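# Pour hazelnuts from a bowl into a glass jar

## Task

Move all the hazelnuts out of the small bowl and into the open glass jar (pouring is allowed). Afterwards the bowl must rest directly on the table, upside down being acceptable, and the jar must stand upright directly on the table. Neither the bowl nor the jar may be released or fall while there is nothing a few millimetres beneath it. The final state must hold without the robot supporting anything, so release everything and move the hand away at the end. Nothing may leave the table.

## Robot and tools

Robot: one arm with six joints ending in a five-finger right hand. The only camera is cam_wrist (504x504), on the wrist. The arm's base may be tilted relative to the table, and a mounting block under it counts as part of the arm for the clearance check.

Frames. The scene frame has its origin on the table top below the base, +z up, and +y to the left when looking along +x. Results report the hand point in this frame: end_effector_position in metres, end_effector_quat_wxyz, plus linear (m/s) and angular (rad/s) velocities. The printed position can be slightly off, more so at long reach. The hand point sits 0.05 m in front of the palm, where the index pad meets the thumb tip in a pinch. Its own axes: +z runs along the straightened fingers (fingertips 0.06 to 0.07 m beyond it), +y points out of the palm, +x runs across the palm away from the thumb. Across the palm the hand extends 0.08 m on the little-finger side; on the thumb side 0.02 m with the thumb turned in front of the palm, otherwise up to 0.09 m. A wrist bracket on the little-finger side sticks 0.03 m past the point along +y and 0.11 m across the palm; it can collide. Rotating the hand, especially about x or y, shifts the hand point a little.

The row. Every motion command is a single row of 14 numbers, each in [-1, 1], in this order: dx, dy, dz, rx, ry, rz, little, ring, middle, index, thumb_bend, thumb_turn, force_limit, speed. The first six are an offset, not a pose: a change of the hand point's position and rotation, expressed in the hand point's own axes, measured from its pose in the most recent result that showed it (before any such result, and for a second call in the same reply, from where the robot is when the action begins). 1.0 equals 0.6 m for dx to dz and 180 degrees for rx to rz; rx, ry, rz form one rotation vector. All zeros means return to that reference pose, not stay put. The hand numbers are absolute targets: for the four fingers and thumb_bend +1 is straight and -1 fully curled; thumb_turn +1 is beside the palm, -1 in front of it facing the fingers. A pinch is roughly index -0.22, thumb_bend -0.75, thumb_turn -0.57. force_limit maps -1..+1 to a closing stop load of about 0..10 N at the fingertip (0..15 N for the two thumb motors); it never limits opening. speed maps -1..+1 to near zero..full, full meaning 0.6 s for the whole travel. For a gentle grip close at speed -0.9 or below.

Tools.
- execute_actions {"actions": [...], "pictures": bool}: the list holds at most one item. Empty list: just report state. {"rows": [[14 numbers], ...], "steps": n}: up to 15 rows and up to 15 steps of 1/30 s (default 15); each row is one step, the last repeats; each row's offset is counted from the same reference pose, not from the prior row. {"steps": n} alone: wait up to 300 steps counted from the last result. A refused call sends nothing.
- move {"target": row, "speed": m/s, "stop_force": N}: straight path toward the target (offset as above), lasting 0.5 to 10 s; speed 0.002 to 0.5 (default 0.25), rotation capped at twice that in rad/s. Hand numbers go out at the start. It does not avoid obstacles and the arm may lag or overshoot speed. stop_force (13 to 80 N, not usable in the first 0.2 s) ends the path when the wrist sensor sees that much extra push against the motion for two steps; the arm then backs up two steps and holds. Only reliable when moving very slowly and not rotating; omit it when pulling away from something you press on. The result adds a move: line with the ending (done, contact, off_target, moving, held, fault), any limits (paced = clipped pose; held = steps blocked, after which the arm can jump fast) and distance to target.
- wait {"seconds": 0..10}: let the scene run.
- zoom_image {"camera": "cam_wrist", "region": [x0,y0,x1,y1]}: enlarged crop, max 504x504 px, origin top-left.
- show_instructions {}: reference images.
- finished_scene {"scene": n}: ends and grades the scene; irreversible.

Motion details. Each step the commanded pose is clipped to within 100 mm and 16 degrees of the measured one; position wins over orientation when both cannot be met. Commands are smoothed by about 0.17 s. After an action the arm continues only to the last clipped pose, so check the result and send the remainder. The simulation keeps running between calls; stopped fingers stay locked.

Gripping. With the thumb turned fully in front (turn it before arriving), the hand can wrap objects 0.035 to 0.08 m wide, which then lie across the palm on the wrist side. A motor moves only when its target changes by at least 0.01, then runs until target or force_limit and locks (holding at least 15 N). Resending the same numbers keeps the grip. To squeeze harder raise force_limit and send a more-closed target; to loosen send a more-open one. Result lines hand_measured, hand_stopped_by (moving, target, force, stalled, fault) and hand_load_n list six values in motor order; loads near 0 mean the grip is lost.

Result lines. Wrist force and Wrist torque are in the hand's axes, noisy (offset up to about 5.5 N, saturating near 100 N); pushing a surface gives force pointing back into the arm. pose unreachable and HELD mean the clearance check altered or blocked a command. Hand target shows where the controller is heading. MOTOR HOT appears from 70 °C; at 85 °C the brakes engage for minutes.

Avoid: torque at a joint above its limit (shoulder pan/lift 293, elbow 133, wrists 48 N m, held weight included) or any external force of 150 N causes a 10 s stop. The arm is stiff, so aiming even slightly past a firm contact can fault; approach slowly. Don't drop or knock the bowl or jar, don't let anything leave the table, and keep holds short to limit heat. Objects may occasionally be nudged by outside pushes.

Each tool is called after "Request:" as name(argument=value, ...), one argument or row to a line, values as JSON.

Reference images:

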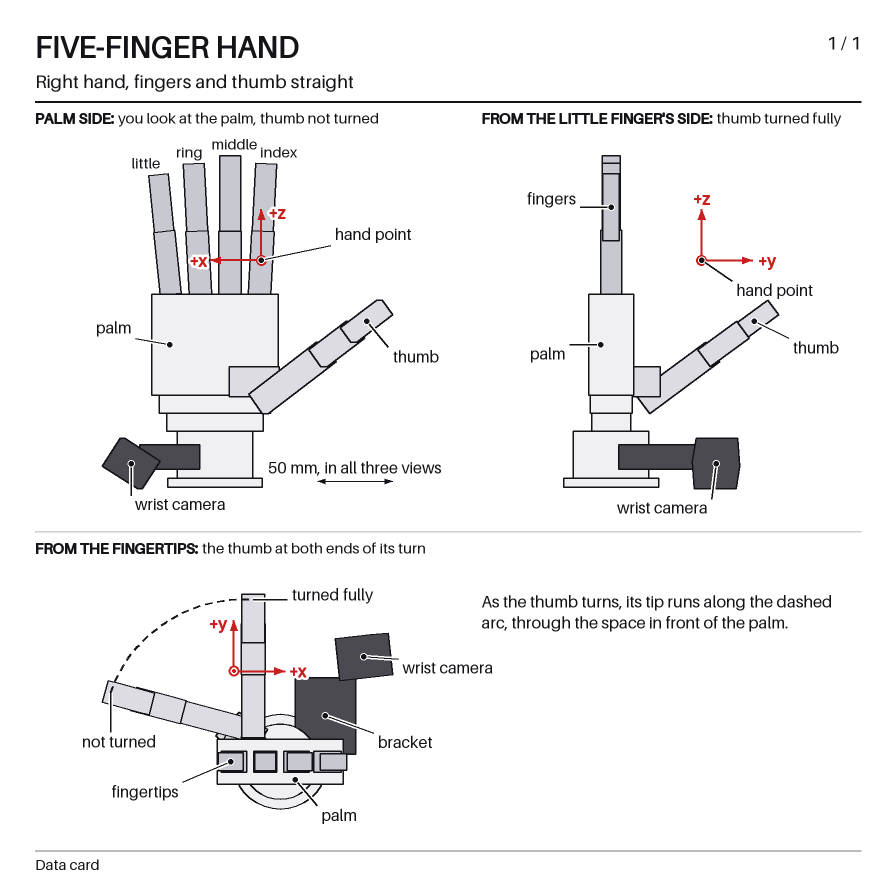

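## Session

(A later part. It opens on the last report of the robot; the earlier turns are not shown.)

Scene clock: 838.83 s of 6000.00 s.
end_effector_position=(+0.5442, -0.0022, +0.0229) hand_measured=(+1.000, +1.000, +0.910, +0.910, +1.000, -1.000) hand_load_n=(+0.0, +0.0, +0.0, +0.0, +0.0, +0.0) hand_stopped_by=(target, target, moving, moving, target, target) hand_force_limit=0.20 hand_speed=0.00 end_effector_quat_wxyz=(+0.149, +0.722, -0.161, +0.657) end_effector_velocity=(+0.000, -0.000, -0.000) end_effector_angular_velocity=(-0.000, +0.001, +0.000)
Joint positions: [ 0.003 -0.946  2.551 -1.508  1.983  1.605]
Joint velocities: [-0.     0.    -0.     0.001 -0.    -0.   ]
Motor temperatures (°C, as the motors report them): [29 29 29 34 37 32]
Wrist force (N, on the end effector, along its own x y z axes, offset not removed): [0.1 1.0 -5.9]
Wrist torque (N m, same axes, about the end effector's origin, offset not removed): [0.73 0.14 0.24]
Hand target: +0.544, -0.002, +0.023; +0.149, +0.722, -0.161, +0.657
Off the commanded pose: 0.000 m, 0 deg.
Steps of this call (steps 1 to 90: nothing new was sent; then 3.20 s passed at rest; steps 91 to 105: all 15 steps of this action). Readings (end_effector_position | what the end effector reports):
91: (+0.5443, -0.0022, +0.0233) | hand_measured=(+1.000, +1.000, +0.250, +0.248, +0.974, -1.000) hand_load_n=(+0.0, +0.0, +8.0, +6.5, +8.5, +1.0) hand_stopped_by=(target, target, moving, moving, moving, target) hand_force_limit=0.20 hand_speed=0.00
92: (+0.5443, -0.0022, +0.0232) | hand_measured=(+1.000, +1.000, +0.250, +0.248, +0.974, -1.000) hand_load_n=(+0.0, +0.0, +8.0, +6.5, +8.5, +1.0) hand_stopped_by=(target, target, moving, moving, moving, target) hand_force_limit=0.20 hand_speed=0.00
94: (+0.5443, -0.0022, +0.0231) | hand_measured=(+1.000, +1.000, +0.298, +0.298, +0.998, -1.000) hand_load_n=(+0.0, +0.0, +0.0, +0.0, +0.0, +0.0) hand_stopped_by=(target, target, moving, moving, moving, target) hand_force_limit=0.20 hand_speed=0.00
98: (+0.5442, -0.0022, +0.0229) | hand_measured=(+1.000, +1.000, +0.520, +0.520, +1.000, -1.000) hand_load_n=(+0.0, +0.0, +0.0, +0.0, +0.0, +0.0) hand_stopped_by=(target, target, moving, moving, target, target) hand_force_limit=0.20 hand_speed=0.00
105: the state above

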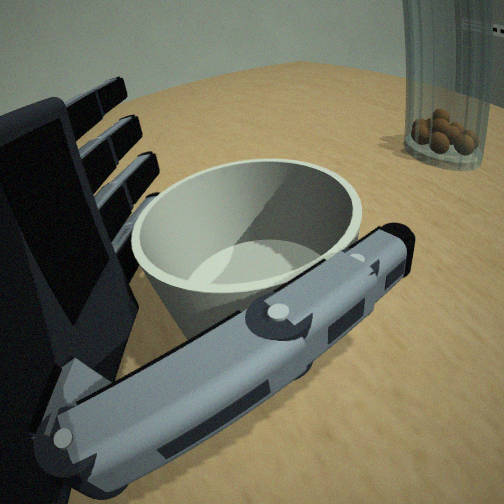

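Request:
move(
  target=[-0.008,-0.005,-0.216,0,0,0,1,1,1,1,1,-1,0.2,0.0],
  speed=0.15,
)

Scene clock: 849.30 s of 6000.00 s.
end_effector_position=(+0.4287, +0.0553, +0.0302) hand_measured=(+1.000, +1.000, +1.000, +1.000, +1.000, -1.000) hand_load_n=(+0.0, +0.0, +0.0, +0.0, +0.0, +0.0) hand_stopped_by=(target, target, target, target, target, target) hand_force_limit=0.20 hand_speed=0.00 end_effector_quat_wxyz=(+0.149, +0.722, -0.161, +0.657) end_effector_velocity=(-0.003, +0.001, +0.000) end_effector_angular_velocity=(-0.000, +0.001, -0.000)
Joint positions: [ 0.234 -0.946  2.672 -1.616  2.213  1.632]
Joint velocities: [ 0.008 -0.001  0.001  0.002  0.008  0.001]
Motor temperatures (°C, as the motors report them): [29 29 29 34 37 32]
Wrist force (N, on the end effector, along its own x y z axes, offset not removed): [0.8 0.6 -4.5]
Wrist torque (N m, same axes, about the end effector's origin, offset not removed): [0.58 -0.13 0.26]
Hand target: +0.428, +0.055, +0.030; +0.149, +0.722, -0.161, +0.657
Off the commanded pose: 0.001 m, 0 deg.
After step 90, 6.03 s passed at rest.
move: done

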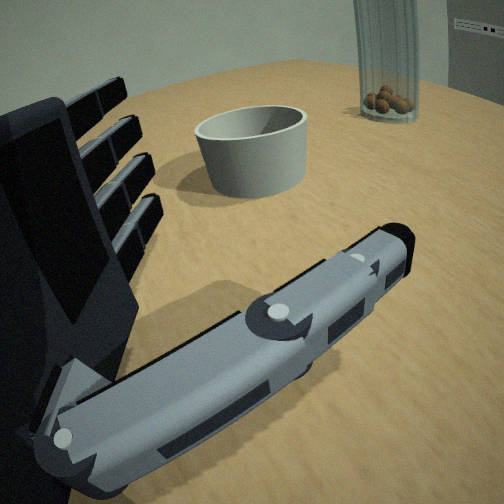

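Request:
move(
  target=[0.28,0,-0.05,0,0,0,1,1,1,1,1,-1,0.2,0.0],
  speed=0.3,
)

Scene clock: 860.77 s of 6000.00 s.
end_effector_position=(+0.4159, +0.0618, +0.1994) hand_measured=(+1.000, +1.000, +1.000, +1.000, +1.000, -1.000) hand_load_n=(+0.0, +0.0, +0.0, +0.0, +0.0, +0.0) hand_stopped_by=(target, target, target, target, target, target) hand_force_limit=0.20 hand_speed=0.00 end_effector_quat_wxyz=(+0.149, +0.721, -0.161, +0.657) end_effector_velocity=(+0.000, -0.000, +0.002) end_effector_angular_velocity=(+0.004, +0.008, -0.001)
Joint positions: [ 0.272 -1.554  2.662 -0.996  2.251  1.637]
Joint velocities: [-0.001 -0.011 -0.006  0.027 -0.     0.007]
Motor temperatures (°C, as the motors report them): [29 29 29 34 37 32]
Wrist force (N, on the end effector, along its own x y z axes, offset not removed): [-0.4 1.8 -4.8]
Wrist torque (N m, same axes, about the end effector's origin, offset not removed): [0.82 0.08 0.10]
Hand target: +0.416, +0.062, +0.200; +0.149, +0.722, -0.161, +0.657
Off the commanded pose: 0.001 m, 0 deg.
After step 90, 7.17 s passed at rest.
move: done

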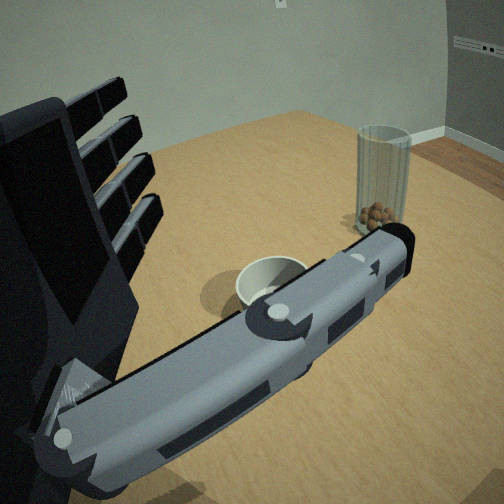

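Request:
finished_scene(
  scene=1,
)

The scene is finished: the task was done.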